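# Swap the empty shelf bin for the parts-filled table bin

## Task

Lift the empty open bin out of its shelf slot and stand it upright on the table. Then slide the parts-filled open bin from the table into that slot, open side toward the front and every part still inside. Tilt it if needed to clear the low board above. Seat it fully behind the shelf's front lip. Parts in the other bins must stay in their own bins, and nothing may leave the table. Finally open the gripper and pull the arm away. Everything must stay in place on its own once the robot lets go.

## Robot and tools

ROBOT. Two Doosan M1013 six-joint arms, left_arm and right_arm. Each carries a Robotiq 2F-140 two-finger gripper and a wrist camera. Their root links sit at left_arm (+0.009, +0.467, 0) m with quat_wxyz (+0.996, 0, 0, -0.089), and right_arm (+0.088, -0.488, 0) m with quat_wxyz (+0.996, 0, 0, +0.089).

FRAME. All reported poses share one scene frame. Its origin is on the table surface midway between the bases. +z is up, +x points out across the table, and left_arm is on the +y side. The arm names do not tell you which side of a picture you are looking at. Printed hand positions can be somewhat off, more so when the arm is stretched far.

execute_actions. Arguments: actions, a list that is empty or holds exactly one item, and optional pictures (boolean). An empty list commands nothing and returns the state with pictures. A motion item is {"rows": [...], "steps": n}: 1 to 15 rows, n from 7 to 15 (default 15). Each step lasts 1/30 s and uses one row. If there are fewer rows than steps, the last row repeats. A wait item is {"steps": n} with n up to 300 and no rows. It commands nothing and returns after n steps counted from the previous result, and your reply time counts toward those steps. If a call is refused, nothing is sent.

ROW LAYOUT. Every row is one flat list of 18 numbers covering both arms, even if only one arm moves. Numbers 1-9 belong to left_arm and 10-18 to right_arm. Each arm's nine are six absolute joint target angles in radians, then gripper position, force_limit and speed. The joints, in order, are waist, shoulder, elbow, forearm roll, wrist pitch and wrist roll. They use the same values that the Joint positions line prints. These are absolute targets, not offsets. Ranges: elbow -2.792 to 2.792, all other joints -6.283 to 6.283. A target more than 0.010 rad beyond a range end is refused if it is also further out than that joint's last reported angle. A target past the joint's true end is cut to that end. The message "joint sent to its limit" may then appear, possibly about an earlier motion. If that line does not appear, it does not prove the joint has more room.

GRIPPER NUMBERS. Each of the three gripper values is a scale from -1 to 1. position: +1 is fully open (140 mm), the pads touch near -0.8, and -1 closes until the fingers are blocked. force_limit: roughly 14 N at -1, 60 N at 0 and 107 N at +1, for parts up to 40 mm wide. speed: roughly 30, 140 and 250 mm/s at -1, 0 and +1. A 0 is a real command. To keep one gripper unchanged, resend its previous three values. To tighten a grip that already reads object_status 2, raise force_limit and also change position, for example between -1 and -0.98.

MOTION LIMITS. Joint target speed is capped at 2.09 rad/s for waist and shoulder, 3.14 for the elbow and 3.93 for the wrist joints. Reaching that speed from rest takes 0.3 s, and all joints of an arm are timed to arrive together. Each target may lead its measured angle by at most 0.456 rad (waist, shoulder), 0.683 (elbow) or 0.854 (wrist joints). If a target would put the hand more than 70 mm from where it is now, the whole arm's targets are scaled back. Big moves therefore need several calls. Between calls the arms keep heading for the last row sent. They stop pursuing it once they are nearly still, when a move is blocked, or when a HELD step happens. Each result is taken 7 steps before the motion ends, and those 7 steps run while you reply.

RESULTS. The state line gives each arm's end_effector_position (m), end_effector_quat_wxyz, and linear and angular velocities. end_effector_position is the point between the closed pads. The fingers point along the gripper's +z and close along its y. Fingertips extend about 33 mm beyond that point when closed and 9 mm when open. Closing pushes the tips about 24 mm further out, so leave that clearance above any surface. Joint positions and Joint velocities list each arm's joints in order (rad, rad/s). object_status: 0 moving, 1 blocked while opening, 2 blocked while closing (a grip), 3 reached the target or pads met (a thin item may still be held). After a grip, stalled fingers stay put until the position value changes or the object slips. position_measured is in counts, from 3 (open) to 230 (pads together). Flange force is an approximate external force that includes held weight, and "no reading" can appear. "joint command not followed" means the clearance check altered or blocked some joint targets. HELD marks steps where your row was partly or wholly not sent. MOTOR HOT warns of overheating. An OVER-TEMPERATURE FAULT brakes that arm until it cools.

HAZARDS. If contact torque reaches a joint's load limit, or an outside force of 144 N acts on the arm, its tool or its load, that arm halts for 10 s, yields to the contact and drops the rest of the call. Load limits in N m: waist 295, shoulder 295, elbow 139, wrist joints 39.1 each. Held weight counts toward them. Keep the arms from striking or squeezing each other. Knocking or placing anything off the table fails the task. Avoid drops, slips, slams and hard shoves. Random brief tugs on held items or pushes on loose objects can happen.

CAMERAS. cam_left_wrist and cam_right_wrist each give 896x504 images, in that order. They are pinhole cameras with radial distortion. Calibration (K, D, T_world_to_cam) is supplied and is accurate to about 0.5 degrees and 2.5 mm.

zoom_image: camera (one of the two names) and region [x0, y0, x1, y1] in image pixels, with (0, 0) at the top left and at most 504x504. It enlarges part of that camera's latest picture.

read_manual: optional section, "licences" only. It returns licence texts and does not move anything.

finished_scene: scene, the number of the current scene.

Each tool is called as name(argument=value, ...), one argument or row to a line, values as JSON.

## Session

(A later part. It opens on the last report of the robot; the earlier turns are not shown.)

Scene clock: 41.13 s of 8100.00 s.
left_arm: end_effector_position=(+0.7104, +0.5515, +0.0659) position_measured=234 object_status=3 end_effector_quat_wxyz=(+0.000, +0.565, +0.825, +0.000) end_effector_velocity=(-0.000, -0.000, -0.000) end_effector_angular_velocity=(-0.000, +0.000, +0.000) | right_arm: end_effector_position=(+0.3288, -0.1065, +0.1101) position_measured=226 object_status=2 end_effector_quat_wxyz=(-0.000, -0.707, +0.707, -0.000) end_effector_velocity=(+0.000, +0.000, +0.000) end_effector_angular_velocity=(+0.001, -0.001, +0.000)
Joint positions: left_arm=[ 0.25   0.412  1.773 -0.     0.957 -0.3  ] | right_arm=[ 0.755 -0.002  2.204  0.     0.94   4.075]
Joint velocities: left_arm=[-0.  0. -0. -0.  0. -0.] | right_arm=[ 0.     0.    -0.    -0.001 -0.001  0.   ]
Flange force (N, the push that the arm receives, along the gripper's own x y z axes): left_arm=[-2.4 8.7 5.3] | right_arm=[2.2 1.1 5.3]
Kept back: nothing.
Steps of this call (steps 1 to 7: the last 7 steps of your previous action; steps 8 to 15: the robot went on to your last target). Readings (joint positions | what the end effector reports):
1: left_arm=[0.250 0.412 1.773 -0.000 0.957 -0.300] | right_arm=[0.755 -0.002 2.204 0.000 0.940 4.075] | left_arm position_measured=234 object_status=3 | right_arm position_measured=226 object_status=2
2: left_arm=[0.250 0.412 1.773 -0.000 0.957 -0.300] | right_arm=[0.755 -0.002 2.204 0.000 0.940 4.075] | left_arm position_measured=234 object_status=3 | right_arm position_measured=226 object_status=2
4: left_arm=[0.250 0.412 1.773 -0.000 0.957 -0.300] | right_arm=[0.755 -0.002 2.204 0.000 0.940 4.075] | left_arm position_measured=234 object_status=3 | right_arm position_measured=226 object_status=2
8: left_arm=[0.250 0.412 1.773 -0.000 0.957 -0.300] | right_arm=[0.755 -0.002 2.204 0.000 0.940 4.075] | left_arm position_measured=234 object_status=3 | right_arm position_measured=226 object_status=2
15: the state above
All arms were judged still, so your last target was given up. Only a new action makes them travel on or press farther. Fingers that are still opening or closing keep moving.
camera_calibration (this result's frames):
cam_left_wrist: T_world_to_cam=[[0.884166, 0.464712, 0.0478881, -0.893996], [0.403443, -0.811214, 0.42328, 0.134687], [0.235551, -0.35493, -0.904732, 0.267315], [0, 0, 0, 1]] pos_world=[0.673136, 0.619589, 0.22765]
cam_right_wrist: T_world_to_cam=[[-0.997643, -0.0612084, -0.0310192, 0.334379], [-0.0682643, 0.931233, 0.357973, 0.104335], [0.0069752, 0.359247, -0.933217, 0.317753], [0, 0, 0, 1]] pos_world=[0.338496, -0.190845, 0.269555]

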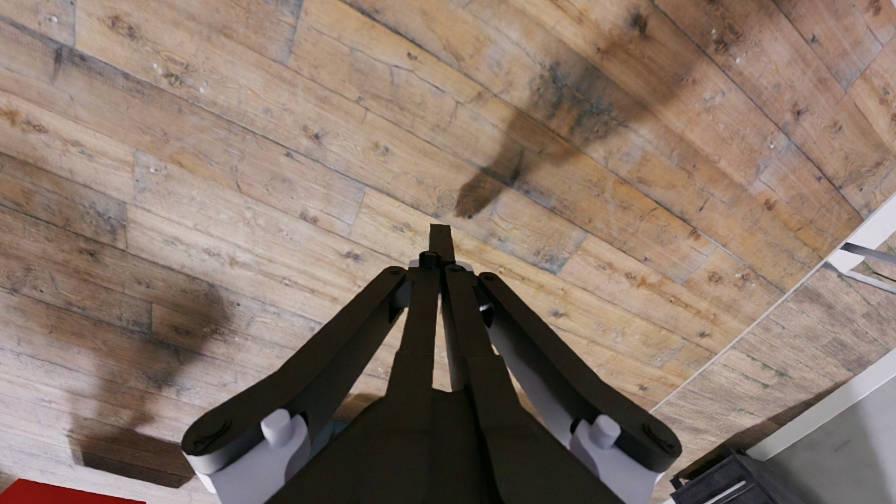

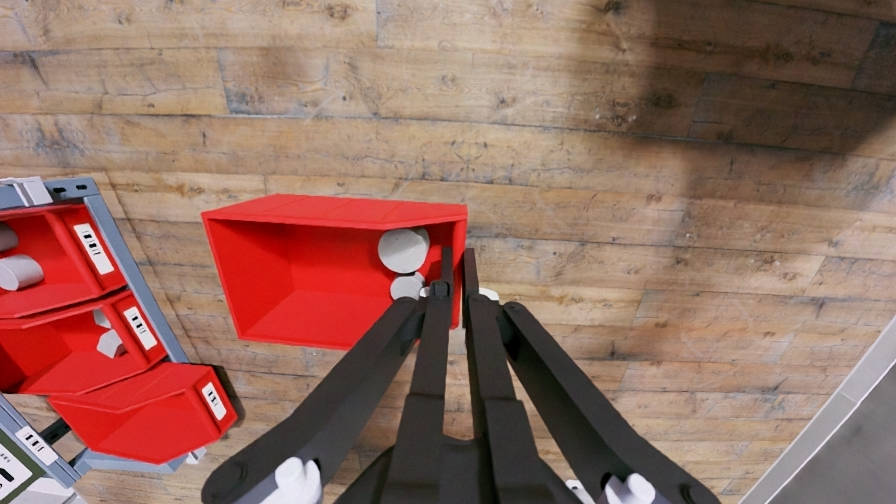

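execute_actions(
  actions=[
    {"rows":[[0.1,0.3,1.65,0,1.19,-0.687,-0.3,1,0,0.755,-0.002,2.204,0,0.94,4.075,-1,1,-0.5]]},
  ],
)

execute_actions(
  actions=[
    {"rows":[[-0.342,0.3,1.65,0,1.19,-0.687,-0.3,1,0,0.755,-0.002,2.204,0,0.94,4.075,-1,1,-0.5]]},
  ],
)

execute_actions(
  actions=[
    {"steps":15},
  ],
)

execute_actions(
  actions=[
    {"rows":[[-0.342,0.395,1.686,0,1.06,-0.687,-0.3,1,0,0.755,-0.002,2.204,0,0.94,4.075,-1,1,-0.5]]},
  ],
)

execute_actions(
  actions=[
    {"steps":15},
  ],
  pictures=true,
)

Scene clock: 41.83 s of 8100.00 s.
left_arm: end_effector_position=(+0.7176, +0.4905, +0.1458) position_measured=186 object_status=0 end_effector_quat_wxyz=(+0.001, +0.507, +0.862, +0.000) end_effector_velocity=(-0.001, -0.331, +0.438) end_effector_angular_velocity=(-0.001, -0.010, +0.732) | right_arm: end_effector_position=(+0.3288, -0.1065, +0.1101) position_measured=226 object_status=2 end_effector_quat_wxyz=(-0.000, -0.707, +0.707, -0.000) end_effector_velocity=(-0.000, -0.001, -0.001) end_effector_angular_velocity=(-0.002, -0.000, +0.001)
Joint positions: left_arm=[ 0.163  0.347  1.702 -0.     1.091 -0.524] | right_arm=[ 0.755 -0.002  2.204  0.     0.94   4.075]
Joint velocities: left_arm=[-0.467 -0.349 -0.385  0.     0.724 -1.2  ] | right_arm=[-0.    -0.     0.001 -0.002  0.     0.   ]
Flange force (N, the push that the arm receives, along the gripper's own x y z axes): left_arm=[-1.5 7.4 -0.1] | right_arm=[3.2 -2.3 7.1]
Steps of this call (steps 1 to 13: nothing new was sent; steps 14 to 21: the first 8 steps of this action). Readings (joint positions | what the end effector reports):
14: left_arm=[0.250 0.412 1.773 -0.000 0.956 -0.300] | right_arm=[0.755 -0.002 2.204 0.000 0.940 4.075] | left_arm position_measured=234 object_status=0 | right_arm position_measured=226 object_status=2
15: left_arm=[0.248 0.410 1.771 -0.000 0.959 -0.305] | right_arm=[0.755 -0.002 2.204 0.000 0.940 4.075] | left_arm position_measured=234 object_status=0 | right_arm position_measured=226 object_status=2
17: left_arm=[0.228 0.396 1.755 -0.000 0.991 -0.358] | right_arm=[0.755 -0.002 2.204 0.000 0.940 4.075] | left_arm position_measured=217 object_status=0 | right_arm position_measured=226 object_status=2
21: the state above

Scene clock: 42.33 s of 8100.00 s.
left_arm: end_effector_position=(+0.7043, +0.3543, +0.2053) position_measured=167 object_status=3 end_effector_quat_wxyz=(+0.001, +0.520, +0.854, +0.000) end_effector_velocity=(-0.083, -0.507, -0.001) end_effector_angular_velocity=(+0.001, +0.002, -0.731) | right_arm: end_effector_position=(+0.3288, -0.1065, +0.1101) position_measured=226 object_status=2 end_effector_quat_wxyz=(-0.000, -0.707, +0.707, -0.000) end_effector_velocity=(-0.000, +0.000, +0.000) end_effector_angular_velocity=(+0.000, +0.000, -0.000)
Joint positions: left_arm=[-0.031  0.3    1.65   0.     1.19  -0.687] | right_arm=[ 0.755 -0.002  2.204  0.     0.94   4.075]
Joint velocities: left_arm=[-0.731  0.001  0.002  0.001 -0.     0.   ] | right_arm=[ 0.    -0.001 -0.     0.     0.001  0.   ]
Flange force (N, the push that the arm receives, along the gripper's own x y z axes): left_arm=[-6.2 9.8 3.5] | right_arm=[3.8 -1.6 6.6]
Steps of this call (steps 1 to 7: the last 7 steps of your previous action; steps 8 to 15: the first 8 steps of this action). Readings (joint positions | what the end effector reports):
8: left_arm=[0.100 0.300 1.650 -0.000 1.190 -0.687] | right_arm=[0.755 -0.002 2.204 0.000 0.940 4.075] | left_arm position_measured=167 object_status=3 | right_arm position_measured=226 object_status=2
9: left_arm=[0.097 0.300 1.650 -0.000 1.190 -0.687] | right_arm=[0.755 -0.002 2.204 0.000 0.940 4.075] | left_arm position_measured=167 object_status=3 | right_arm position_measured=226 object_status=2
11: left_arm=[0.070 0.300 1.650 0.000 1.190 -0.687] | right_arm=[0.755 -0.002 2.204 0.000 0.940 4.075] | left_arm position_measured=167 object_status=3 | right_arm position_measured=226 object_status=2
15: the state above

Scene clock: 42.83 s of 8100.00 s.
left_arm: end_effector_position=(+0.6363, +0.1469, +0.2053) position_measured=167 object_status=3 end_effector_quat_wxyz=(+0.001, +0.646, +0.763, +0.000) end_effector_velocity=(+0.000, -0.000, +0.001) end_effector_angular_velocity=(-0.001, -0.001, +0.000) | right_arm: end_effector_position=(+0.3288, -0.1065, +0.1101) position_measured=226 object_status=2 end_effector_quat_wxyz=(-0.000, -0.707, +0.707, -0.000) end_effector_velocity=(+0.000, -0.000, -0.000) end_effector_angular_velocity=(+0.000, -0.001, +0.000)
Joint positions: left_arm=[-0.342  0.3    1.65   0.     1.19  -0.687] | right_arm=[ 0.755 -0.002  2.204  0.     0.94   4.075]
Joint velocities: left_arm=[ 0.    -0.    -0.001 -0.001 -0.     0.   ] | right_arm=[ 0.    -0.     0.001 -0.001 -0.002  0.   ]
Flange force (N, the push that the arm receives, along the gripper's own x y z axes): left_arm=[-3.6 14.0 2.6] | right_arm=[3.9 0.1 5.0]
Kept back: nothing.
Steps of this call (steps 1 to 7: the last 7 steps of your previous action; steps 8 to 15: the robot went on to your last target). Readings (joint positions | what the end effector reports):
1: left_arm=[-0.056 0.300 1.650 0.000 1.190 -0.687] | right_arm=[0.755 -0.002 2.204 0.000 0.940 4.075] | left_arm position_measured=167 object_status=3 | right_arm position_measured=226 object_status=2
2: left_arm=[-0.081 0.300 1.650 0.000 1.190 -0.687] | right_arm=[0.755 -0.002 2.204 0.000 0.940 4.075] | left_arm position_measured=167 object_status=3 | right_arm position_measured=226 object_status=2
4: left_arm=[-0.130 0.300 1.650 0.000 1.190 -0.687] | right_arm=[0.755 -0.002 2.204 0.000 0.940 4.075] | left_arm position_measured=167 object_status=3 | right_arm position_measured=226 object_status=2
8: left_arm=[-0.230 0.300 1.650 0.000 1.190 -0.687] | right_arm=[0.755 -0.002 2.204 -0.000 0.940 4.075] | left_arm position_measured=167 object_status=3 | right_arm position_measured=226 object_status=2
15: the state above

Scene clock: 43.10 s of 8100.00 s.
left_arm: end_effector_position=(+0.6561, +0.1358, +0.1197) position_measured=167 object_status=3 end_effector_quat_wxyz=(-0.001, +0.646, +0.763, -0.000) end_effector_velocity=(+0.016, -0.010, -0.096) end_effector_angular_velocity=(+0.000, +0.004, +0.000) | right_arm: end_effector_position=(+0.3288, -0.1065, +0.1101) position_measured=226 object_status=2 end_effector_quat_wxyz=(-0.000, -0.707, +0.707, -0.000) end_effector_velocity=(-0.000, +0.000, +0.000) end_effector_angular_velocity=(+0.001, +0.000, -0.000)
Joint positions: left_arm=[-0.342  0.394  1.686  0.     1.062 -0.687] | right_arm=[ 0.755 -0.002  2.204  0.     0.94   4.075]
Joint velocities: left_arm=[-0.     0.105  0.04  -0.002 -0.141  0.   ] | right_arm=[-0.     0.    -0.     0.001 -0.     0.   ]
Flange force (N, the push that the arm receives, along the gripper's own x y z axes): left_arm=[-16.7 21.9 8.8] | right_arm=[6.6 -3.1 5.2]
Steps of this call (steps 1 to 8: the first 8 steps of this action). Readings (joint positions | what the end effector reports):
1: left_arm=[-0.342 0.300 1.650 0.000 1.190 -0.687] | right_arm=[0.755 -0.002 2.204 -0.000 0.940 4.075] | left_arm position_measured=167 object_status=3 | right_arm position_measured=226 object_status=2
2: left_arm=[-0.342 0.303 1.651 0.000 1.187 -0.687] | right_arm=[0.755 -0.002 2.204 0.000 0.940 4.075] | left_arm position_measured=167 object_status=3 | right_arm position_measured=226 object_status=2
4: left_arm=[-0.342 0.330 1.661 0.000 1.148 -0.687] | right_arm=[0.755 -0.002 2.204 0.000 0.940 4.075] | left_arm position_measured=167 object_status=3 | right_arm position_measured=226 object_status=2
8: the state above

Scene clock: 43.60 s of 8100.00 s.
left_arm: end_effector_position=(+0.6568, +0.1353, +0.1193) position_measured=167 object_status=3 end_effector_quat_wxyz=(+0.000, +0.646, +0.763, +0.000) end_effector_velocity=(+0.000, +0.000, -0.001) end_effector_angular_velocity=(+0.001, +0.001, +0.000) | right_arm: end_effector_position=(+0.3288, -0.1065, +0.1101) position_measured=226 object_status=2 end_effector_quat_wxyz=(-0.000, -0.707, +0.707, -0.000) end_effector_velocity=(-0.000, -0.000, +0.000) end_effector_angular_velocity=(-0.000, +0.001, -0.001)
Joint positions: left_arm=[-0.342  0.395  1.686  0.     1.06  -0.687] | right_arm=[ 0.755 -0.002  2.204  0.     0.94   4.075]
Joint velocities: left_arm=[ 0.     0.002  0.     0.001 -0.001 -0.   ] | right_arm=[-0.    -0.     0.     0.001  0.001  0.   ]
Flange force (N, the push that the arm receives, along the gripper's own x y z axes): left_arm=[-4.7 5.0 3.5] | right_arm=[5.4 -1.1 4.0]
Kept back: nothing.
Steps of this call (steps 1 to 7: the last 7 steps of your previous action; steps 8 to 15: the robot went on to your last target). Readings (joint positions | what the end effector reports):
1: left_arm=[-0.342 0.395 1.686 0.000 1.060 -0.687] | right_arm=[0.755 -0.002 2.204 0.000 0.940 4.075] | left_arm position_measured=167 object_status=3 | right_arm position_measured=226 object_status=2
2: left_arm=[-0.342 0.395 1.686 0.000 1.060 -0.687] | right_arm=[0.755 -0.002 2.204 0.000 0.940 4.075] | left_arm position_measured=167 object_status=3 | right_arm position_measured=226 object_status=2
4: left_arm=[-0.342 0.395 1.686 0.000 1.060 -0.687] | right_arm=[0.755 -0.002 2.204 0.000 0.940 4.075] | left_arm position_measured=167 object_status=3 | right_arm position_measured=226 object_status=2
8: left_arm=[-0.342 0.395 1.686 0.000 1.060 -0.687] | right_arm=[0.755 -0.002 2.204 0.000 0.940 4.075] | left_arm position_measured=167 object_status=3 | right_arm position_measured=226 object_status=2
15: the state above
All arms were judged still, so your last target was given up. Only a new action makes them travel on or press farther. Fingers that are still opening or closing keep moving.
camera_calibration (this result's frames):
cam_left_wrist: T_world_to_cam=[[0.960234, 0.274984, 0.0483248, -0.68016], [0.229617, -0.876258, 0.423613, -0.0809257], [0.158832, -0.395672, -0.904553, 0.2364], [0, 0, 0, 1]] pos_world=[0.634147, 0.209658, 0.280986]
cam_right_wrist: T_world_to_cam=[[-0.997643, -0.0611988, -0.0310192, 0.33438], [-0.0682553, 0.931234, 0.357973, 0.104332], [0.00697863, 0.359247, -0.933217, 0.317752], [0, 0, 0, 1]] pos_world=[0.338496, -0.190845, 0.269555]

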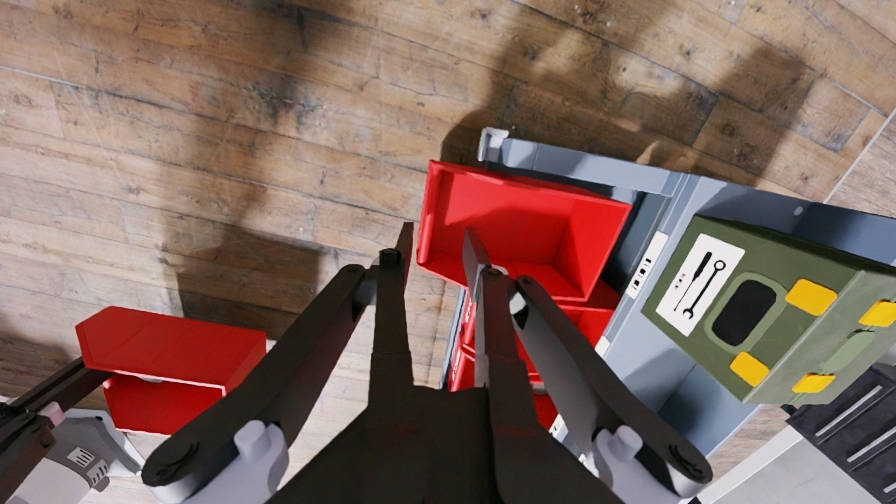

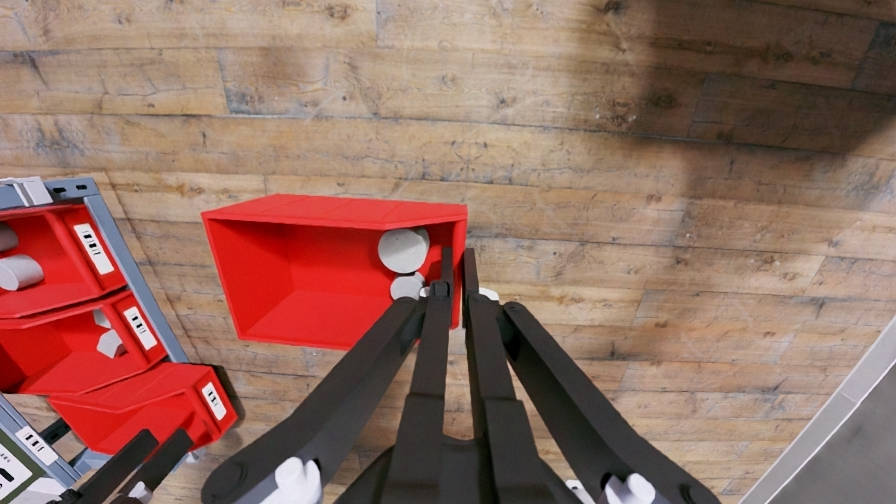

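execute_actions(
  actions=[
    {"rows":[[-0.3463,0.428,1.7481,0,0.9655,-0.66,-0.3,1,0,0.755,-0.002,2.204,0,0.94,4.075,-1,1,-0.5]]},
  ],
)

execute_actions(
  actions=[
    {"rows":[[-0.3463,0.428,1.7481,0,0.9655,-0.66,-1,1,-0.5,0.755,-0.002,2.204,0,0.94,4.075,-1,1,-0.5]]},
  ],
)

execute_actions(
  actions=[
    {"steps":20},
  ],
)

execute_actions(
  actions=[
    {"rows":[[-0.3463,0.39,1.72,0,1.031,-0.66,-1,1,-0.5,0.755,-0.002,2.204,0,0.94,4.075,-1,1,-0.5]]},
  ],
)

execute_actions(
  actions=[
    {"steps":12},
  ],
  pictures=true,
)

Scene clock: 44.50 s of 8100.00 s.
left_arm: end_effector_position=(+0.6469, +0.1373, +0.0658) position_measured=167 object_status=3 end_effector_quat_wxyz=(-0.000, +0.658, +0.753, -0.000) end_effector_velocity=(+0.001, -0.001, +0.001) end_effector_angular_velocity=(-0.001, -0.004, -0.003) | right_arm: end_effector_position=(+0.3288, -0.1065, +0.1101) position_measured=226 object_status=2 end_effector_quat_wxyz=(-0.000, -0.707, +0.707, -0.000) end_effector_velocity=(+0.001, +0.000, +0.001) end_effector_angular_velocity=(+0.001, -0.001, +0.001)
Joint positions: left_arm=[-0.346  0.428  1.748 -0.     0.966 -0.66 ] | right_arm=[ 0.755 -0.002  2.204  0.     0.94   4.075]
Joint velocities: left_arm=[-0.    -0.001 -0.001  0.001 -0.002  0.002] | right_arm=[ 0.    -0.    -0.001 -0.001 -0.    -0.   ]
Flange force (N, the push that the arm receives, along the gripper's own x y z axes): left_arm=[-8.4 2.9 3.7] | right_arm=[2.8 -5.0 6.6]
Steps of this call (steps 1 to 19: nothing new was sent; steps 20 to 27: the first 8 steps of this action). Readings (joint positions | what the end effector reports):
20: left_arm=[-0.342 0.395 1.686 0.000 1.060 -0.687] | right_arm=[0.755 -0.002 2.204 0.000 0.940 4.075] | left_arm position_measured=167 object_status=3 | right_arm position_measured=226 object_status=2
21: left_arm=[-0.342 0.397 1.689 0.000 1.054 -0.686] | right_arm=[0.755 -0.002 2.204 0.000 0.940 4.075] | left_arm position_measured=167 object_status=3 | right_arm position_measured=226 object_status=2
23: left_arm=[-0.344 0.414 1.721 0.000 1.005 -0.671] | right_arm=[0.755 -0.002 2.204 0.000 0.940 4.075] | left_arm position_measured=167 object_status=3 | right_arm position_measured=226 object_status=2
27: the state above

Scene clock: 45.00 s of 8100.00 s.
left_arm: end_effector_position=(+0.6471, +0.1373, +0.0660) position_measured=196 object_status=0 end_effector_quat_wxyz=(-0.000, +0.658, +0.753, -0.000) end_effector_velocity=(+0.001, -0.001, +0.001) end_effector_angular_velocity=(-0.002, -0.001, -0.000) | right_arm: end_effector_position=(+0.3288, -0.1065, +0.1101) position_measured=226 object_status=2 end_effector_quat_wxyz=(-0.000, -0.707, +0.707, -0.000) end_effector_velocity=(-0.001, -0.001, -0.000) end_effector_angular_velocity=(-0.002, +0.002, -0.000)
Joint positions: left_arm=[-0.346  0.428  1.748 -0.     0.965 -0.66 ] | right_arm=[ 0.755 -0.002  2.204  0.     0.94   4.075]
Joint velocities: left_arm=[-0.    -0.    -0.002 -0.002 -0.     0.001] | right_arm=[-0.     0.     0.     0.     0.002  0.   ]
Flange force (N, the push that the arm receives, along the gripper's own x y z axes): left_arm=[-6.8 8.5 5.0] | right_arm=[2.0 -4.1 6.7]
Steps of this call (steps 1 to 7: the last 7 steps of your previous action; steps 8 to 15: the first 8 steps of this action). Readings (joint positions | what the end effector reports):
8: left_arm=[-0.346 0.428 1.748 -0.000 0.966 -0.660] | right_arm=[0.755 -0.002 2.204 0.000 0.940 4.075] | left_arm position_measured=167 object_status=0 | right_arm position_measured=226 object_status=2
9: left_arm=[-0.346 0.428 1.748 -0.000 0.966 -0.660] | right_arm=[0.755 -0.002 2.204 -0.000 0.940 4.075] | left_arm position_measured=168 object_status=0 | right_arm position_measured=226 object_status=2
11: left_arm=[-0.346 0.428 1.748 -0.000 0.966 -0.660] | right_arm=[0.755 -0.002 2.204 0.000 0.940 4.075] | left_arm position_measured=177 object_status=0 | right_arm position_measured=226 object_status=2
15: the state above

Scene clock: 45.67 s of 8100.00 s.
left_arm: end_effector_position=(+0.6472, +0.1373, +0.0660) position_measured=224 object_status=2 end_effector_quat_wxyz=(+0.000, +0.658, +0.753, +0.000) end_effector_velocity=(-0.000, -0.000, -0.001) end_effector_angular_velocity=(-0.001, +0.001, +0.001) | right_arm: end_effector_position=(+0.3288, -0.1065, +0.1101) position_measured=226 object_status=2 end_effector_quat_wxyz=(-0.000, -0.707, +0.707, -0.000) end_effector_velocity=(-0.000, -0.000, -0.000) end_effector_angular_velocity=(-0.000, +0.001, -0.001)
Joint positions: left_arm=[-0.346  0.428  1.748  0.     0.965 -0.66 ] | right_arm=[ 0.755 -0.002  2.204  0.     0.94   4.075]
Joint velocities: left_arm=[ 0.     0.001 -0.    -0.002  0.    -0.   ] | right_arm=[-0.    -0.     0.001  0.001 -0.    -0.   ]
Flange force (N, the push that the arm receives, along the gripper's own x y z axes): left_arm=[-6.4 11.9 5.7] | right_arm=[4.4 -4.8 7.0]
Kept back: nothing.
Steps of this call (steps 1 to 7: the last 7 steps of your previous action; steps 8 to 15: the robot went on to your last target; steps 16 to 20: nothing new was sent). Readings (joint positions | what the end effector reports):
1: left_arm=[-0.346 0.428 1.748 -0.000 0.965 -0.660] | right_arm=[0.755 -0.002 2.204 0.000 0.940 4.075] | left_arm position_measured=200 object_status=0 | right_arm position_measured=226 object_status=2
2: left_arm=[-0.346 0.428 1.748 -0.000 0.965 -0.660] | right_arm=[0.755 -0.002 2.204 0.000 0.940 4.075] | left_arm position_measured=205 object_status=0 | right_arm position_measured=226 object_status=2
4: left_arm=[-0.346 0.428 1.748 0.000 0.965 -0.660] | right_arm=[0.755 -0.002 2.204 -0.000 0.940 4.075] | left_arm position_measured=214 object_status=0 | right_arm position_measured=226 object_status=2
8: left_arm=[-0.346 0.428 1.748 0.000 0.965 -0.660] | right_arm=[0.755 -0.002 2.204 0.000 0.940 4.075] | left_arm position_measured=224 object_status=0 | right_arm position_measured=226 object_status=2
20: the state above
All arms were judged still, so your last target was given up. Only a new action makes them travel on or press farther. Fingers that are still opening or closing keep moving.

Scene clock: 45.93 s of 8100.00 s.
left_arm: end_effector_position=(+0.6460, +0.1380, +0.1066) position_measured=224 object_status=2 end_effector_quat_wxyz=(+0.001, +0.658, +0.753, +0.000) end_effector_velocity=(-0.001, +0.000, -0.002) end_effector_angular_velocity=(+0.002, +0.003, +0.001) | right_arm: end_effector_position=(+0.3288, -0.1065, +0.1101) position_measured=226 object_status=2 end_effector_quat_wxyz=(-0.000, -0.707, +0.707, -0.000) end_effector_velocity=(+0.000, -0.000, -0.000) end_effector_angular_velocity=(-0.000, +0.000, -0.000)
Joint positions: left_arm=[-0.346  0.39   1.72   0.     1.031 -0.66 ] | right_arm=[ 0.755 -0.002  2.204  0.     0.94   4.075]
Joint velocities: left_arm=[-0.     0.002  0.    -0.     0.001 -0.001] | right_arm=[-0.  0.  0. -0.  0.  0.]
Flange force (N, the push that the arm receives, along the gripper's own x y z axes): left_arm=[-4.7 10.5 3.8] | right_arm=[3.9 -3.8 6.5]
Steps of this call (steps 1 to 8: the first 8 steps of this action). Readings (joint positions | what the end effector reports):
1: left_arm=[-0.346 0.428 1.748 0.000 0.965 -0.660] | right_arm=[0.755 -0.002 2.204 0.000 0.940 4.075] | left_arm position_measured=224 object_status=2 | right_arm position_measured=226 object_status=2
2: left_arm=[-0.346 0.425 1.746 0.000 0.970 -0.660] | right_arm=[0.755 -0.002 2.204 0.000 0.940 4.075] | left_arm position_measured=224 object_status=2 | right_arm position_measured=226 object_status=2
4: left_arm=[-0.346 0.401 1.728 0.000 1.012 -0.660] | right_arm=[0.755 -0.002 2.204 -0.000 0.940 4.075] | left_arm position_measured=224 object_status=2 | right_arm position_measured=226 object_status=2
8: the state above

Scene clock: 46.33 s of 8100.00 s.
left_arm: end_effector_position=(+0.6459, +0.1381, +0.1064) position_measured=224 object_status=2 end_effector_quat_wxyz=(+0.000, +0.658, +0.753, +0.000) end_effector_velocity=(-0.001, +0.000, -0.000) end_effector_angular_velocity=(+0.000, +0.001, +0.000) | right_arm: end_effector_position=(+0.3288, -0.1065, +0.1101) position_measured=226 object_status=2 end_effector_quat_wxyz=(-0.000, -0.707, +0.707, -0.000) end_effector_velocity=(-0.000, +0.000, +0.000) end_effector_angular_velocity=(+0.001, +0.001, -0.001)
Joint positions: left_arm=[-0.346  0.39   1.72   0.     1.031 -0.66 ] | right_arm=[ 0.755 -0.002  2.204  0.     0.94   4.075]
Joint velocities: left_arm=[-0.     0.     0.001 -0.001  0.     0.   ] | right_arm=[-0.    -0.    -0.     0.001 -0.    -0.   ]
Flange force (N, the push that the arm receives, along the gripper's own x y z axes): left_arm=[-4.0 8.8 5.6] | right_arm=[5.9 2.1 3.3]
Kept back: nothing.
Steps of this call (steps 1 to 7: the last 7 steps of your previous action; steps 8 to 12: the robot went on to your last target). Readings (joint positions | what the end effector reports):
1: left_arm=[-0.346 0.390 1.720 0.000 1.031 -0.660] | right_arm=[0.755 -0.002 2.204 0.000 0.940 4.075] | left_arm position_measured=224 object_status=2 | right_arm position_measured=226 object_status=2
2: left_arm=[-0.346 0.390 1.720 0.000 1.031 -0.660] | right_arm=[0.755 -0.002 2.204 0.000 0.940 4.075] | left_arm position_measured=224 object_status=2 | right_arm position_measured=226 object_status=2
4: left_arm=[-0.346 0.390 1.720 0.000 1.031 -0.660] | right_arm=[0.755 -0.002 2.204 0.000 0.940 4.075] | left_arm position_measured=224 object_status=2 | right_arm position_measured=226 object_status=2
8: left_arm=[-0.346 0.390 1.720 0.000 1.031 -0.660] | right_arm=[0.755 -0.002 2.204 0.000 0.940 4.075] | left_arm position_measured=224 object_status=2 | right_arm position_measured=226 object_status=2
12: the state above
camera_calibration (this result's frames):
cam_left_wrist: T_world_to_cam=[[0.968378, 0.244769, 0.0482982, -0.670883], [0.202074, -0.883041, 0.423561, -0.0518272], [0.146324, -0.400407, -0.904579, 0.23629], [0, 0, 0, 1]] pos_world=[0.625566, 0.213058, 0.268098]
cam_right_wrist: T_world_to_cam=[[-0.997643, -0.0611992, -0.0310195, 0.33438], [-0.0682557, 0.931234, 0.357973, 0.104333], [0.00697874, 0.359247, -0.933217, 0.317752], [0, 0, 0, 1]] pos_world=[0.338496, -0.190845, 0.269555]

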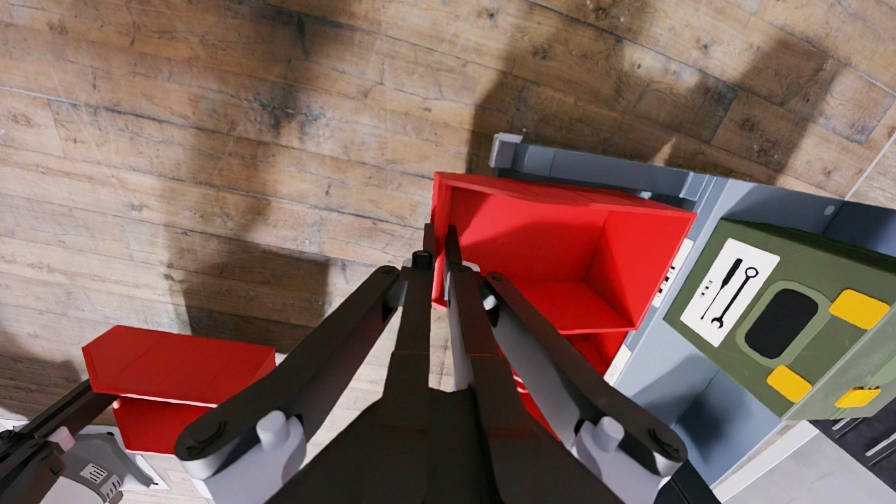

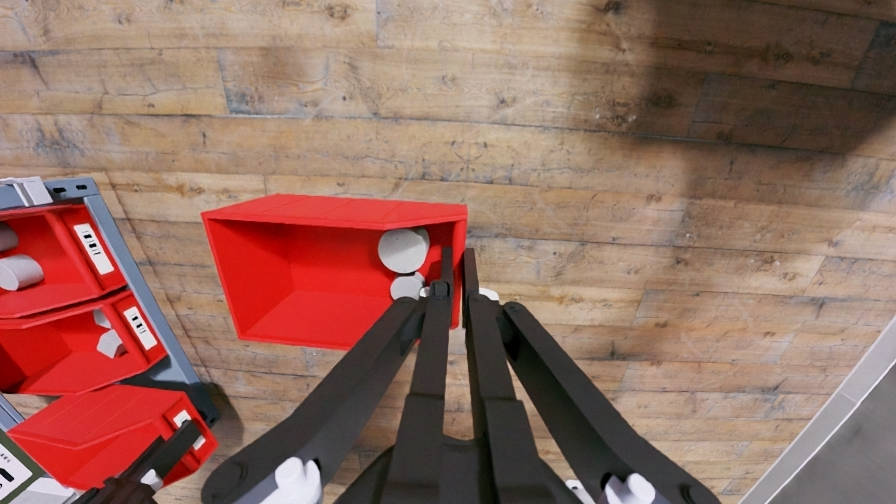

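execute_actions(
  actions=[
    {"rows":[[-0.3463,0.3,1.7,0,1.141,-0.66,-1,1,-0.5,0.755,-0.002,2.204,0,0.94,4.075,-1,1,-0.5]]},
  ],
)

execute_actions(
  actions=[
    {"rows":[[-0.2,0.072,1.9396,0,1.13,-0.5,-1,1,-0.5,0.755,-0.002,2.204,0,0.94,4.075,-1,1,-0.5]]},
  ],
)

execute_actions(
  actions=[
    {"rows":[[0.3,0.072,1.9396,0,1.13,-0.2,-1,1,-0.5,0.755,-0.002,2.204,0,0.94,4.075,-1,1,-0.5]]},
  ],
)

execute_actions(
  actions=[
    {"steps":22},
  ],
)

execute_actions(
  actions=[
    {"rows":[[0.3,0.19,2.066,0,0.8855,-0.2,-1,1,-0.5,0.755,-0.002,2.204,0,0.94,4.075,-1,1,-0.5]]},
  ],
)

execute_actions(
  actions=[
    {"steps":15},
  ],
  pictures=true,
)

Scene clock: 47.37 s of 8100.00 s.
left_arm: end_effector_position=(+0.6256, +0.1497, +0.1798) position_measured=224 object_status=2 end_effector_quat_wxyz=(+0.001, +0.658, +0.753, +0.000) end_effector_velocity=(-0.014, +0.008, +0.029) end_effector_angular_velocity=(+0.003, +0.008, +0.001) | right_arm: end_effector_position=(+0.3288, -0.1065, +0.1101) position_measured=226 object_status=2 end_effector_quat_wxyz=(-0.000, -0.707, +0.707, -0.000) end_effector_velocity=(+0.000, +0.000, +0.001) end_effector_angular_velocity=(-0.001, -0.001, +0.001)
Joint positions: left_arm=[-0.346  0.3    1.7   -0.     1.14  -0.66 ] | right_arm=[ 0.755 -0.002  2.204  0.     0.94   4.075]
Joint velocities: left_arm=[ 0.    -0.04  -0.003 -0.001  0.052 -0.   ] | right_arm=[ 0.    -0.    -0.001 -0.001  0.001 -0.   ]
Flange force (N, the push that the arm receives, along the gripper's own x y z axes): left_arm=[-0.1 2.5 2.1] | right_arm=[4.6 -6.7 7.0]
Steps of this call (steps 1 to 15: the robot went on to your last target; steps 16 to 23: nothing new was sent; steps 24 to 31: the first 8 steps of this action). Readings (joint positions | what the end effector reports):
24: left_arm=[-0.346 0.390 1.720 -0.000 1.031 -0.660] | right_arm=[0.755 -0.002 2.204 0.000 0.940 4.075] | left_arm position_measured=224 object_status=2 | right_arm position_measured=226 object_status=2
25: left_arm=[-0.346 0.387 1.720 -0.000 1.035 -0.660] | right_arm=[0.755 -0.002 2.204 0.000 0.940 4.075] | left_arm position_measured=224 object_status=2 | right_arm position_measured=226 object_status=2
27: left_arm=[-0.346 0.360 1.714 -0.000 1.069 -0.660] | right_arm=[0.755 -0.002 2.204 0.000 0.940 4.075] | left_arm position_measured=224 object_status=2 | right_arm position_measured=226 object_status=2
31: the state above

Scene clock: 47.87 s of 8100.00 s.
left_arm: end_effector_position=(+0.5788, +0.2340, +0.1947) position_measured=224 object_status=2 end_effector_quat_wxyz=(-0.000, +0.661, +0.751, +0.000) end_effector_velocity=(-0.285, +0.439, +0.059) end_effector_angular_velocity=(-0.001, -0.004, -0.041) | right_arm: end_effector_position=(+0.3288, -0.1065, +0.1101) position_measured=226 object_status=2 end_effector_quat_wxyz=(-0.000, -0.707, +0.707, -0.000) end_effector_velocity=(+0.000, +0.001, +0.001) end_effector_angular_velocity=(+0.002, +0.000, -0.001)
Joint positions: left_arm=[-0.266  0.174  1.832  0.     1.135 -0.572] | right_arm=[ 0.755 -0.002  2.204  0.     0.94   4.075]
Joint velocities: left_arm=[ 0.446 -0.695  0.726  0.    -0.035  0.486] | right_arm=[-0.    -0.    -0.001  0.001  0.    -0.   ]
Flange force (N, the push that the arm receives, along the gripper's own x y z axes): left_arm=[-1.3 9.3 3.0] | right_arm=[2.8 2.0 4.3]
Steps of this call (steps 1 to 7: the last 7 steps of your previous action; steps 8 to 15: the first 8 steps of this action). Readings (joint positions | what the end effector reports):
8: left_arm=[-0.346 0.300 1.700 -0.000 1.141 -0.660] | right_arm=[0.755 -0.002 2.204 0.000 0.940 4.075] | left_arm position_measured=224 object_status=2 | right_arm position_measured=226 object_status=2
9: left_arm=[-0.345 0.297 1.703 -0.000 1.141 -0.659] | right_arm=[0.755 -0.002 2.204 0.000 0.940 4.075] | left_arm position_measured=224 object_status=2 | right_arm position_measured=226 object_status=2
11: left_arm=[-0.327 0.270 1.732 -0.000 1.140 -0.639] | right_arm=[0.755 -0.002 2.204 0.000 0.940 4.075] | left_arm position_measured=224 object_status=2 | right_arm position_measured=226 object_status=2
15: the state above

Scene clock: 48.37 s of 8100.00 s.
left_arm: end_effector_position=(+0.5529, +0.3737, +0.1998) position_measured=224 object_status=2 end_effector_quat_wxyz=(+0.000, +0.642, +0.766, +0.000) end_effector_velocity=(+0.080, +0.471, -0.001) end_effector_angular_velocity=(-0.000, +0.001, +0.358) | right_arm: end_effector_position=(+0.3288, -0.1065, +0.1101) position_measured=226 object_status=2 end_effector_quat_wxyz=(-0.000, -0.707, +0.707, -0.000) end_effector_velocity=(-0.000, -0.001, -0.000) end_effector_angular_velocity=(-0.002, +0.001, +0.000)
Joint positions: left_arm=[-0.054  0.072  1.939  0.     1.13  -0.409] | right_arm=[ 0.755 -0.002  2.204  0.     0.94   4.075]
Joint velocities: left_arm=[ 0.866  0.     0.001 -0.     0.     0.508] | right_arm=[-0.     0.     0.    -0.001  0.002  0.   ]
Flange force (N, the push that the arm receives, along the gripper's own x y z axes): left_arm=[-0.5 8.4 2.5] | right_arm=[5.7 -0.4 6.9]
Steps of this call (steps 1 to 7: the last 7 steps of your previous action; steps 8 to 15: the first 8 steps of this action). Readings (joint positions | what the end effector reports):
8: left_arm=[-0.200 0.072 1.939 0.000 1.130 -0.500] | right_arm=[0.755 -0.002 2.204 0.000 0.940 4.075] | left_arm position_measured=224 object_status=2 | right_arm position_measured=226 object_status=2
9: left_arm=[-0.197 0.072 1.939 0.000 1.130 -0.498] | right_arm=[0.755 -0.002 2.204 0.000 0.940 4.075] | left_arm position_measured=224 object_status=2 | right_arm position_measured=226 object_status=2
11: left_arm=[-0.170 0.072 1.939 0.000 1.130 -0.480] | right_arm=[0.755 -0.002 2.204 0.000 0.940 4.075] | left_arm position_measured=224 object_status=2 | right_arm position_measured=226 object_status=2
15: the state above

Scene clock: 49.10 s of 8100.00 s.
left_arm: end_effector_position=(+0.5514, +0.5677, +0.1999) position_measured=224 object_status=2 end_effector_quat_wxyz=(+0.000, +0.585, +0.811, +0.000) end_effector_velocity=(-0.001, -0.000, -0.000) end_effector_angular_velocity=(+0.000, +0.000, -0.001) | right_arm: end_effector_position=(+0.3288, -0.1065, +0.1101) position_measured=226 object_status=2 end_effector_quat_wxyz=(-0.000, -0.707, +0.707, -0.000) end_effector_velocity=(-0.000, +0.000, -0.000) end_effector_angular_velocity=(+0.001, +0.001, -0.001)
Joint positions: left_arm=[ 0.3    0.072  1.94   0.     1.13  -0.2  ] | right_arm=[ 0.755 -0.002  2.204  0.     0.94   4.075]
Joint velocities: left_arm=[-0.    -0.001  0.001  0.    -0.     0.   ] | right_arm=[-0.     0.     0.     0.001 -0.    -0.   ]
Flange force (N, the push that the arm receives, along the gripper's own x y z axes): left_arm=[-0.1 9.1 5.5] | right_arm=[3.3 -0.2 5.0]
Kept back: nothing.
Steps of this call (steps 1 to 7: the last 7 steps of your previous action; steps 8 to 22: the robot went on to your last target). Readings (joint positions | what the end effector reports):
1: left_arm=[-0.025 0.072 1.939 0.000 1.130 -0.391] | right_arm=[0.755 -0.002 2.204 0.000 0.940 4.075] | left_arm position_measured=224 object_status=2 | right_arm position_measured=226 object_status=2
2: left_arm=[0.005 0.072 1.939 0.000 1.130 -0.374] | right_arm=[0.755 -0.002 2.204 0.000 0.940 4.075] | left_arm position_measured=224 object_status=2 | right_arm position_measured=226 object_status=2
4: left_arm=[0.064 0.072 1.939 0.000 1.130 -0.339] | right_arm=[0.755 -0.002 2.204 0.000 0.940 4.075] | left_arm position_measured=224 object_status=2 | right_arm position_measured=226 object_status=2
8: left_arm=[0.182 0.072 1.939 0.000 1.130 -0.270] | right_arm=[0.755 -0.002 2.204 0.000 0.940 4.075] | left_arm position_measured=224 object_status=2 | right_arm position_measured=226 object_status=2
22: the state above

Scene clock: 49.37 s of 8100.00 s.
left_arm: end_effector_position=(+0.5529, +0.5679, +0.0936) position_measured=224 object_status=2 end_effector_quat_wxyz=(-0.000, +0.585, +0.811, -0.000) end_effector_velocity=(-0.054, -0.007, -0.468) end_effector_angular_velocity=(-0.005, +0.039, -0.000) | right_arm: end_effector_position=(+0.3288, -0.1065, +0.1101) position_measured=226 object_status=2 end_effector_quat_wxyz=(-0.000, -0.707, +0.707, -0.000) end_effector_velocity=(+0.000, +0.000, +0.000) end_effector_angular_velocity=(+0.001, -0.001, +0.000)
Joint positions: left_arm=[ 0.3    0.172  2.047  0.     0.924 -0.2  ] | right_arm=[ 0.755 -0.002  2.204  0.     0.94   4.075]
Joint velocities: left_arm=[-0.     0.452  0.49  -0.001 -0.903  0.   ] | right_arm=[-0.    -0.    -0.    -0.    -0.001  0.   ]
Flange force (N, the push that the arm receives, along the gripper's own x y z axes): left_arm=[-0.8 6.5 9.6] | right_arm=[3.5 -4.6 4.4]
Steps of this call (steps 1 to 8: the first 8 steps of this action). Readings (joint positions | what the end effector reports):
1: left_arm=[0.300 0.072 1.940 0.000 1.130 -0.200] | right_arm=[0.755 -0.002 2.204 0.000 0.940 4.075] | left_arm position_measured=224 object_status=2 | right_arm position_measured=226 object_status=2
2: left_arm=[0.300 0.074 1.942 0.000 1.125 -0.200] | right_arm=[0.755 -0.002 2.204 0.000 0.940 4.075] | left_arm position_measured=224 object_status=2 | right_arm position_measured=226 object_status=2
4: left_arm=[0.300 0.099 1.969 0.000 1.072 -0.200] | right_arm=[0.755 -0.002 2.204 0.000 0.940 4.075] | left_arm position_measured=224 object_status=2 | right_arm position_measured=226 object_status=2
8: the state above

Scene clock: 49.87 s of 8100.00 s.
left_arm: end_effector_position=(+0.5512, +0.5677, +0.0751) position_measured=224 object_status=2 end_effector_quat_wxyz=(+0.000, +0.585, +0.811, +0.000) end_effector_velocity=(-0.000, -0.000, -0.000) end_effector_angular_velocity=(-0.001, +0.000, +0.001) | right_arm: end_effector_position=(+0.3288, -0.1065, +0.1101) position_measured=226 object_status=2 end_effector_quat_wxyz=(-0.000, -0.707, +0.707, -0.000) end_effector_velocity=(-0.001, -0.001, -0.001) end_effector_angular_velocity=(-0.001, +0.001, +0.000)
Joint positions: left_arm=[ 0.3    0.19   2.066  0.     0.886 -0.2  ] | right_arm=[ 0.755 -0.002  2.204 -0.     0.94   4.075]
Joint velocities: left_arm=[-0.    -0.001  0.001 -0.001  0.    -0.   ] | right_arm=[-0.     0.     0.002  0.    -0.    -0.   ]
Flange force (N, the push that the arm receives, along the gripper's own x y z axes): left_arm=[2.0 10.7 7.8] | right_arm=[1.2 -4.5 7.4]
Kept back: nothing.
Steps of this call (steps 1 to 7: the last 7 steps of your previous action; steps 8 to 15: the robot went on to your last target). Readings (joint positions | what the end effector reports):
1: left_arm=[0.300 0.184 2.060 0.000 0.899 -0.200] | right_arm=[0.755 -0.002 2.204 -0.000 0.940 4.075] | left_arm position_measured=224 object_status=2 | right_arm position_measured=226 object_status=2
2: left_arm=[0.300 0.189 2.066 0.000 0.888 -0.200] | right_arm=[0.755 -0.002 2.204 0.000 0.940 4.075] | left_arm position_measured=224 object_status=2 | right_arm position_measured=226 object_status=2
4: left_arm=[0.300 0.190 2.066 0.000 0.886 -0.200] | right_arm=[0.755 -0.002 2.204 0.000 0.940 4.075] | left_arm position_measured=224 object_status=2 | right_arm position_measured=226 object_status=2
8: left_arm=[0.300 0.190 2.066 0.000 0.886 -0.200] | right_arm=[0.755 -0.002 2.204 0.000 0.940 4.075] | left_arm position_measured=224 object_status=2 | right_arm position_measured=226 object_status=2
15: the state above
camera_calibration (this result's frames):
cam_left_wrist: T_world_to_cam=[[0.906319, 0.419864, 0.0479583, -0.748012], [0.362309, -0.830423, 0.423237, 0.241739], [0.217528, -0.366212, -0.904749, 0.335176], [0, 0, 0, 1]] pos_world=[0.517443, 0.637554, 0.236811]
cam_right_wrist: T_world_to_cam=[[-0.997643, -0.0611993, -0.0310195, 0.33438], [-0.0682558, 0.931234, 0.357973, 0.104333], [0.0069787, 0.359247, -0.933217, 0.317752], [0, 0, 0, 1]] pos_world=[0.338496, -0.190845, 0.269555]

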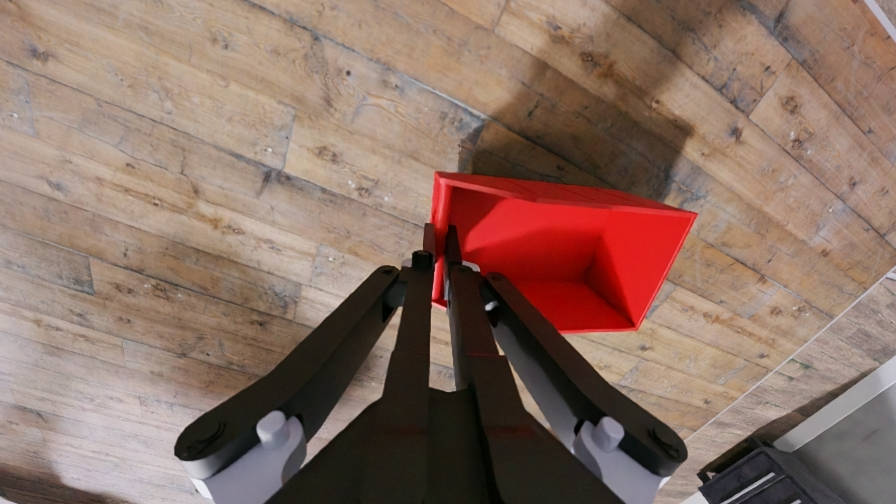

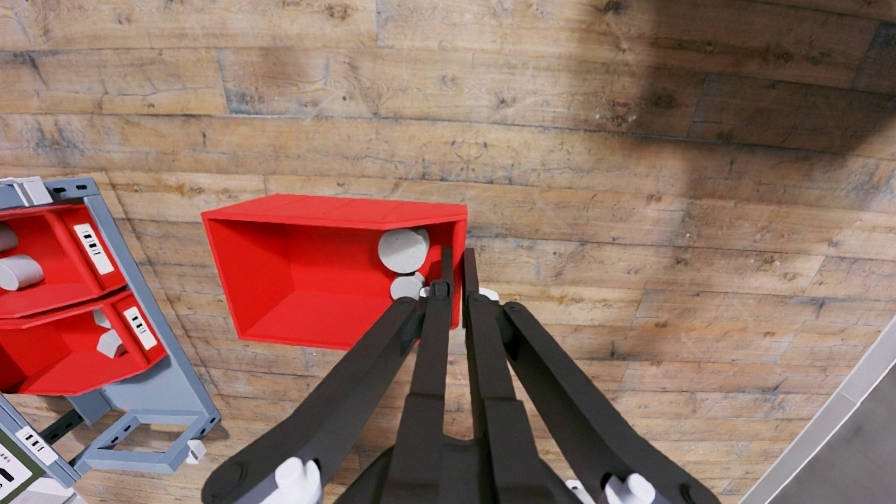

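execute_actions(
  actions=[
    {"rows":[[0.3,0.202,2.075,0,0.8645,-0.2,-1,1,-0.5,0.755,-0.002,2.204,0,0.94,4.075,-1,1,-0.5]]},
  ],
)

execute_actions(
  actions=[
    {"rows":[[0.3,0.206,2.078,0,0.8575,-0.2,-1,1,-0.5,0.755,-0.002,2.204,0,0.94,4.075,-1,1,-0.5]]},
  ],
  pictures=true,
)

Scene clock: 50.37 s of 8100.00 s.
left_arm: end_effector_position=(+0.5509, +0.5676, +0.0645) position_measured=224 object_status=2 end_effector_quat_wxyz=(+0.000, +0.585, +0.811, -0.000) end_effector_velocity=(+0.001, -0.000, +0.000) end_effector_angular_velocity=(-0.001, -0.002, +0.001) | right_arm: end_effector_position=(+0.3288, -0.1065, +0.1101) position_measured=226 object_status=2 end_effector_quat_wxyz=(-0.000, -0.707, +0.707, -0.000) end_effector_velocity=(+0.000, +0.000, +0.000) end_effector_angular_velocity=(+0.000, -0.001, +0.000)
Joint positions: left_arm=[ 0.3    0.202  2.075 -0.     0.865 -0.2  ] | right_arm=[ 0.755 -0.002  2.204  0.     0.94   4.075]
Joint velocities: left_arm=[ 0.     0.    -0.001 -0.002 -0.001  0.   ] | right_arm=[-0.     0.    -0.    -0.    -0.001 -0.   ]
Flange force (N, the push that the arm receives, along the gripper's own x y z axes): left_arm=[-0.5 11.1 10.0] | right_arm=[7.8 -3.1 5.4]
Steps of this call (steps 1 to 7: the robot went on to your last target; steps 8 to 15: the first 8 steps of this action). Readings (joint positions | what the end effector reports):
8: left_arm=[0.300 0.190 2.066 0.000 0.885 -0.200] | right_arm=[0.755 -0.002 2.204 0.000 0.940 4.075] | left_arm position_measured=224 object_status=2 | right_arm position_measured=226 object_status=2
9: left_arm=[0.300 0.193 2.068 0.000 0.880 -0.200] | right_arm=[0.755 -0.002 2.204 0.000 0.940 4.075] | left_arm position_measured=224 object_status=2 | right_arm position_measured=226 object_status=2
11: left_arm=[0.300 0.202 2.075 -0.000 0.865 -0.200] | right_arm=[0.755 -0.002 2.204 0.000 0.940 4.075] | left_arm position_measured=224 object_status=2 | right_arm position_measured=226 object_status=2
15: the state above

Scene clock: 50.87 s of 8100.00 s.
left_arm: end_effector_position=(+0.5510, +0.5677, +0.0612) position_measured=224 object_status=2 end_effector_quat_wxyz=(+0.000, +0.585, +0.811, +0.000) end_effector_velocity=(-0.002, -0.000, -0.002) end_effector_angular_velocity=(-0.000, +0.004, +0.001) | right_arm: end_effector_position=(+0.3288, -0.1065, +0.1101) position_measured=226 object_status=2 end_effector_quat_wxyz=(-0.000, -0.707, +0.707, -0.000) end_effector_velocity=(-0.001, -0.000, -0.000) end_effector_angular_velocity=(-0.001, +0.002, -0.001)
Joint positions: left_arm=[ 0.3    0.206  2.078 -0.     0.858 -0.2  ] | right_arm=[ 0.755 -0.002  2.204  0.     0.94   4.075]
Joint velocities: left_arm=[ 0.     0.002  0.002 -0.    -0.    -0.   ] | right_arm=[ 0.     0.     0.     0.001  0.001 -0.   ]
Flange force (N, the push that the arm receives, along the gripper's own x y z axes): left_arm=[-1.8 1.1 3.2] | right_arm=[4.8 2.5 2.8]
Steps of this call (steps 1 to 7: the last 7 steps of your previous action; steps 8 to 15: the first 8 steps of this action). Readings (joint positions | what the end effector reports):
8: left_arm=[0.300 0.202 2.075 -0.000 0.864 -0.200] | right_arm=[0.755 -0.002 2.204 0.000 0.940 4.075] | left_arm position_measured=224 object_status=2 | right_arm position_measured=226 object_status=2
9: left_arm=[0.300 0.203 2.076 -0.000 0.861 -0.200] | right_arm=[0.755 -0.002 2.204 0.000 0.940 4.075] | left_arm position_measured=224 object_status=2 | right_arm position_measured=226 object_status=2
11: left_arm=[0.300 0.206 2.078 -0.000 0.858 -0.200] | right_arm=[0.755 -0.002 2.204 0.000 0.940 4.075] | left_arm position_measured=224 object_status=2 | right_arm position_measured=226 object_status=2
15: the state above
camera_calibration (this result's frames):
cam_left_wrist: T_world_to_cam=[[0.906262, 0.419968, 0.0481271, -0.747162], [0.362319, -0.830371, 0.42333, 0.24764], [0.217748, -0.36621, -0.904697, 0.322578], [0, 0, 0, 1]] pos_world=[0.517158, 0.637549, 0.22296]
cam_right_wrist: T_world_to_cam=[[-0.997643, -0.0611993, -0.0310194, 0.33438], [-0.0682558, 0.931234, 0.357973, 0.104333], [0.00697864, 0.359247, -0.933217, 0.317752], [0, 0, 0, 1]] pos_world=[0.338496, -0.190845, 0.269555]

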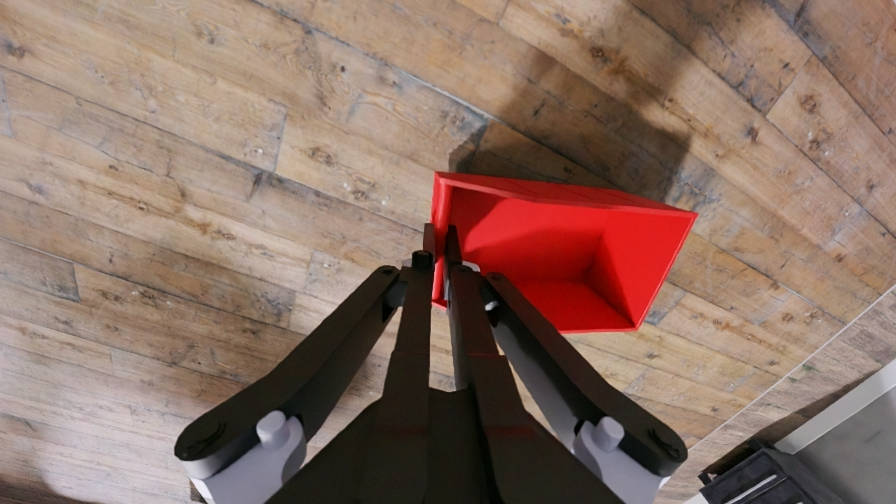

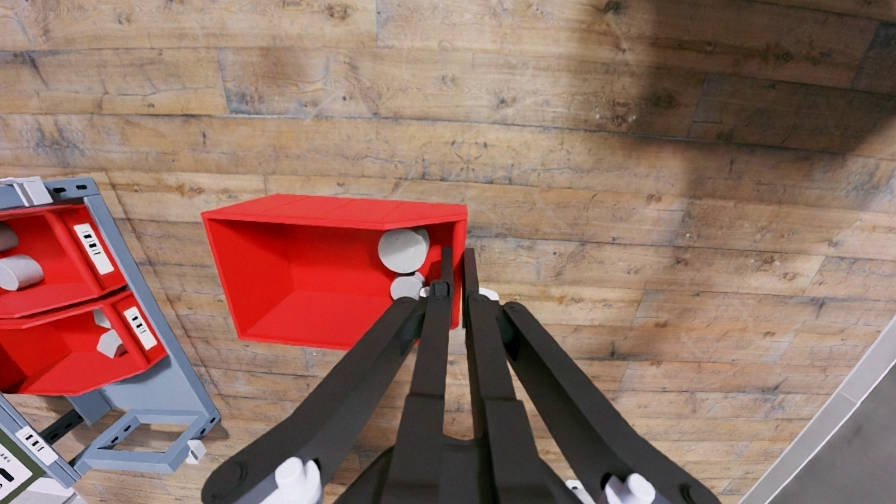

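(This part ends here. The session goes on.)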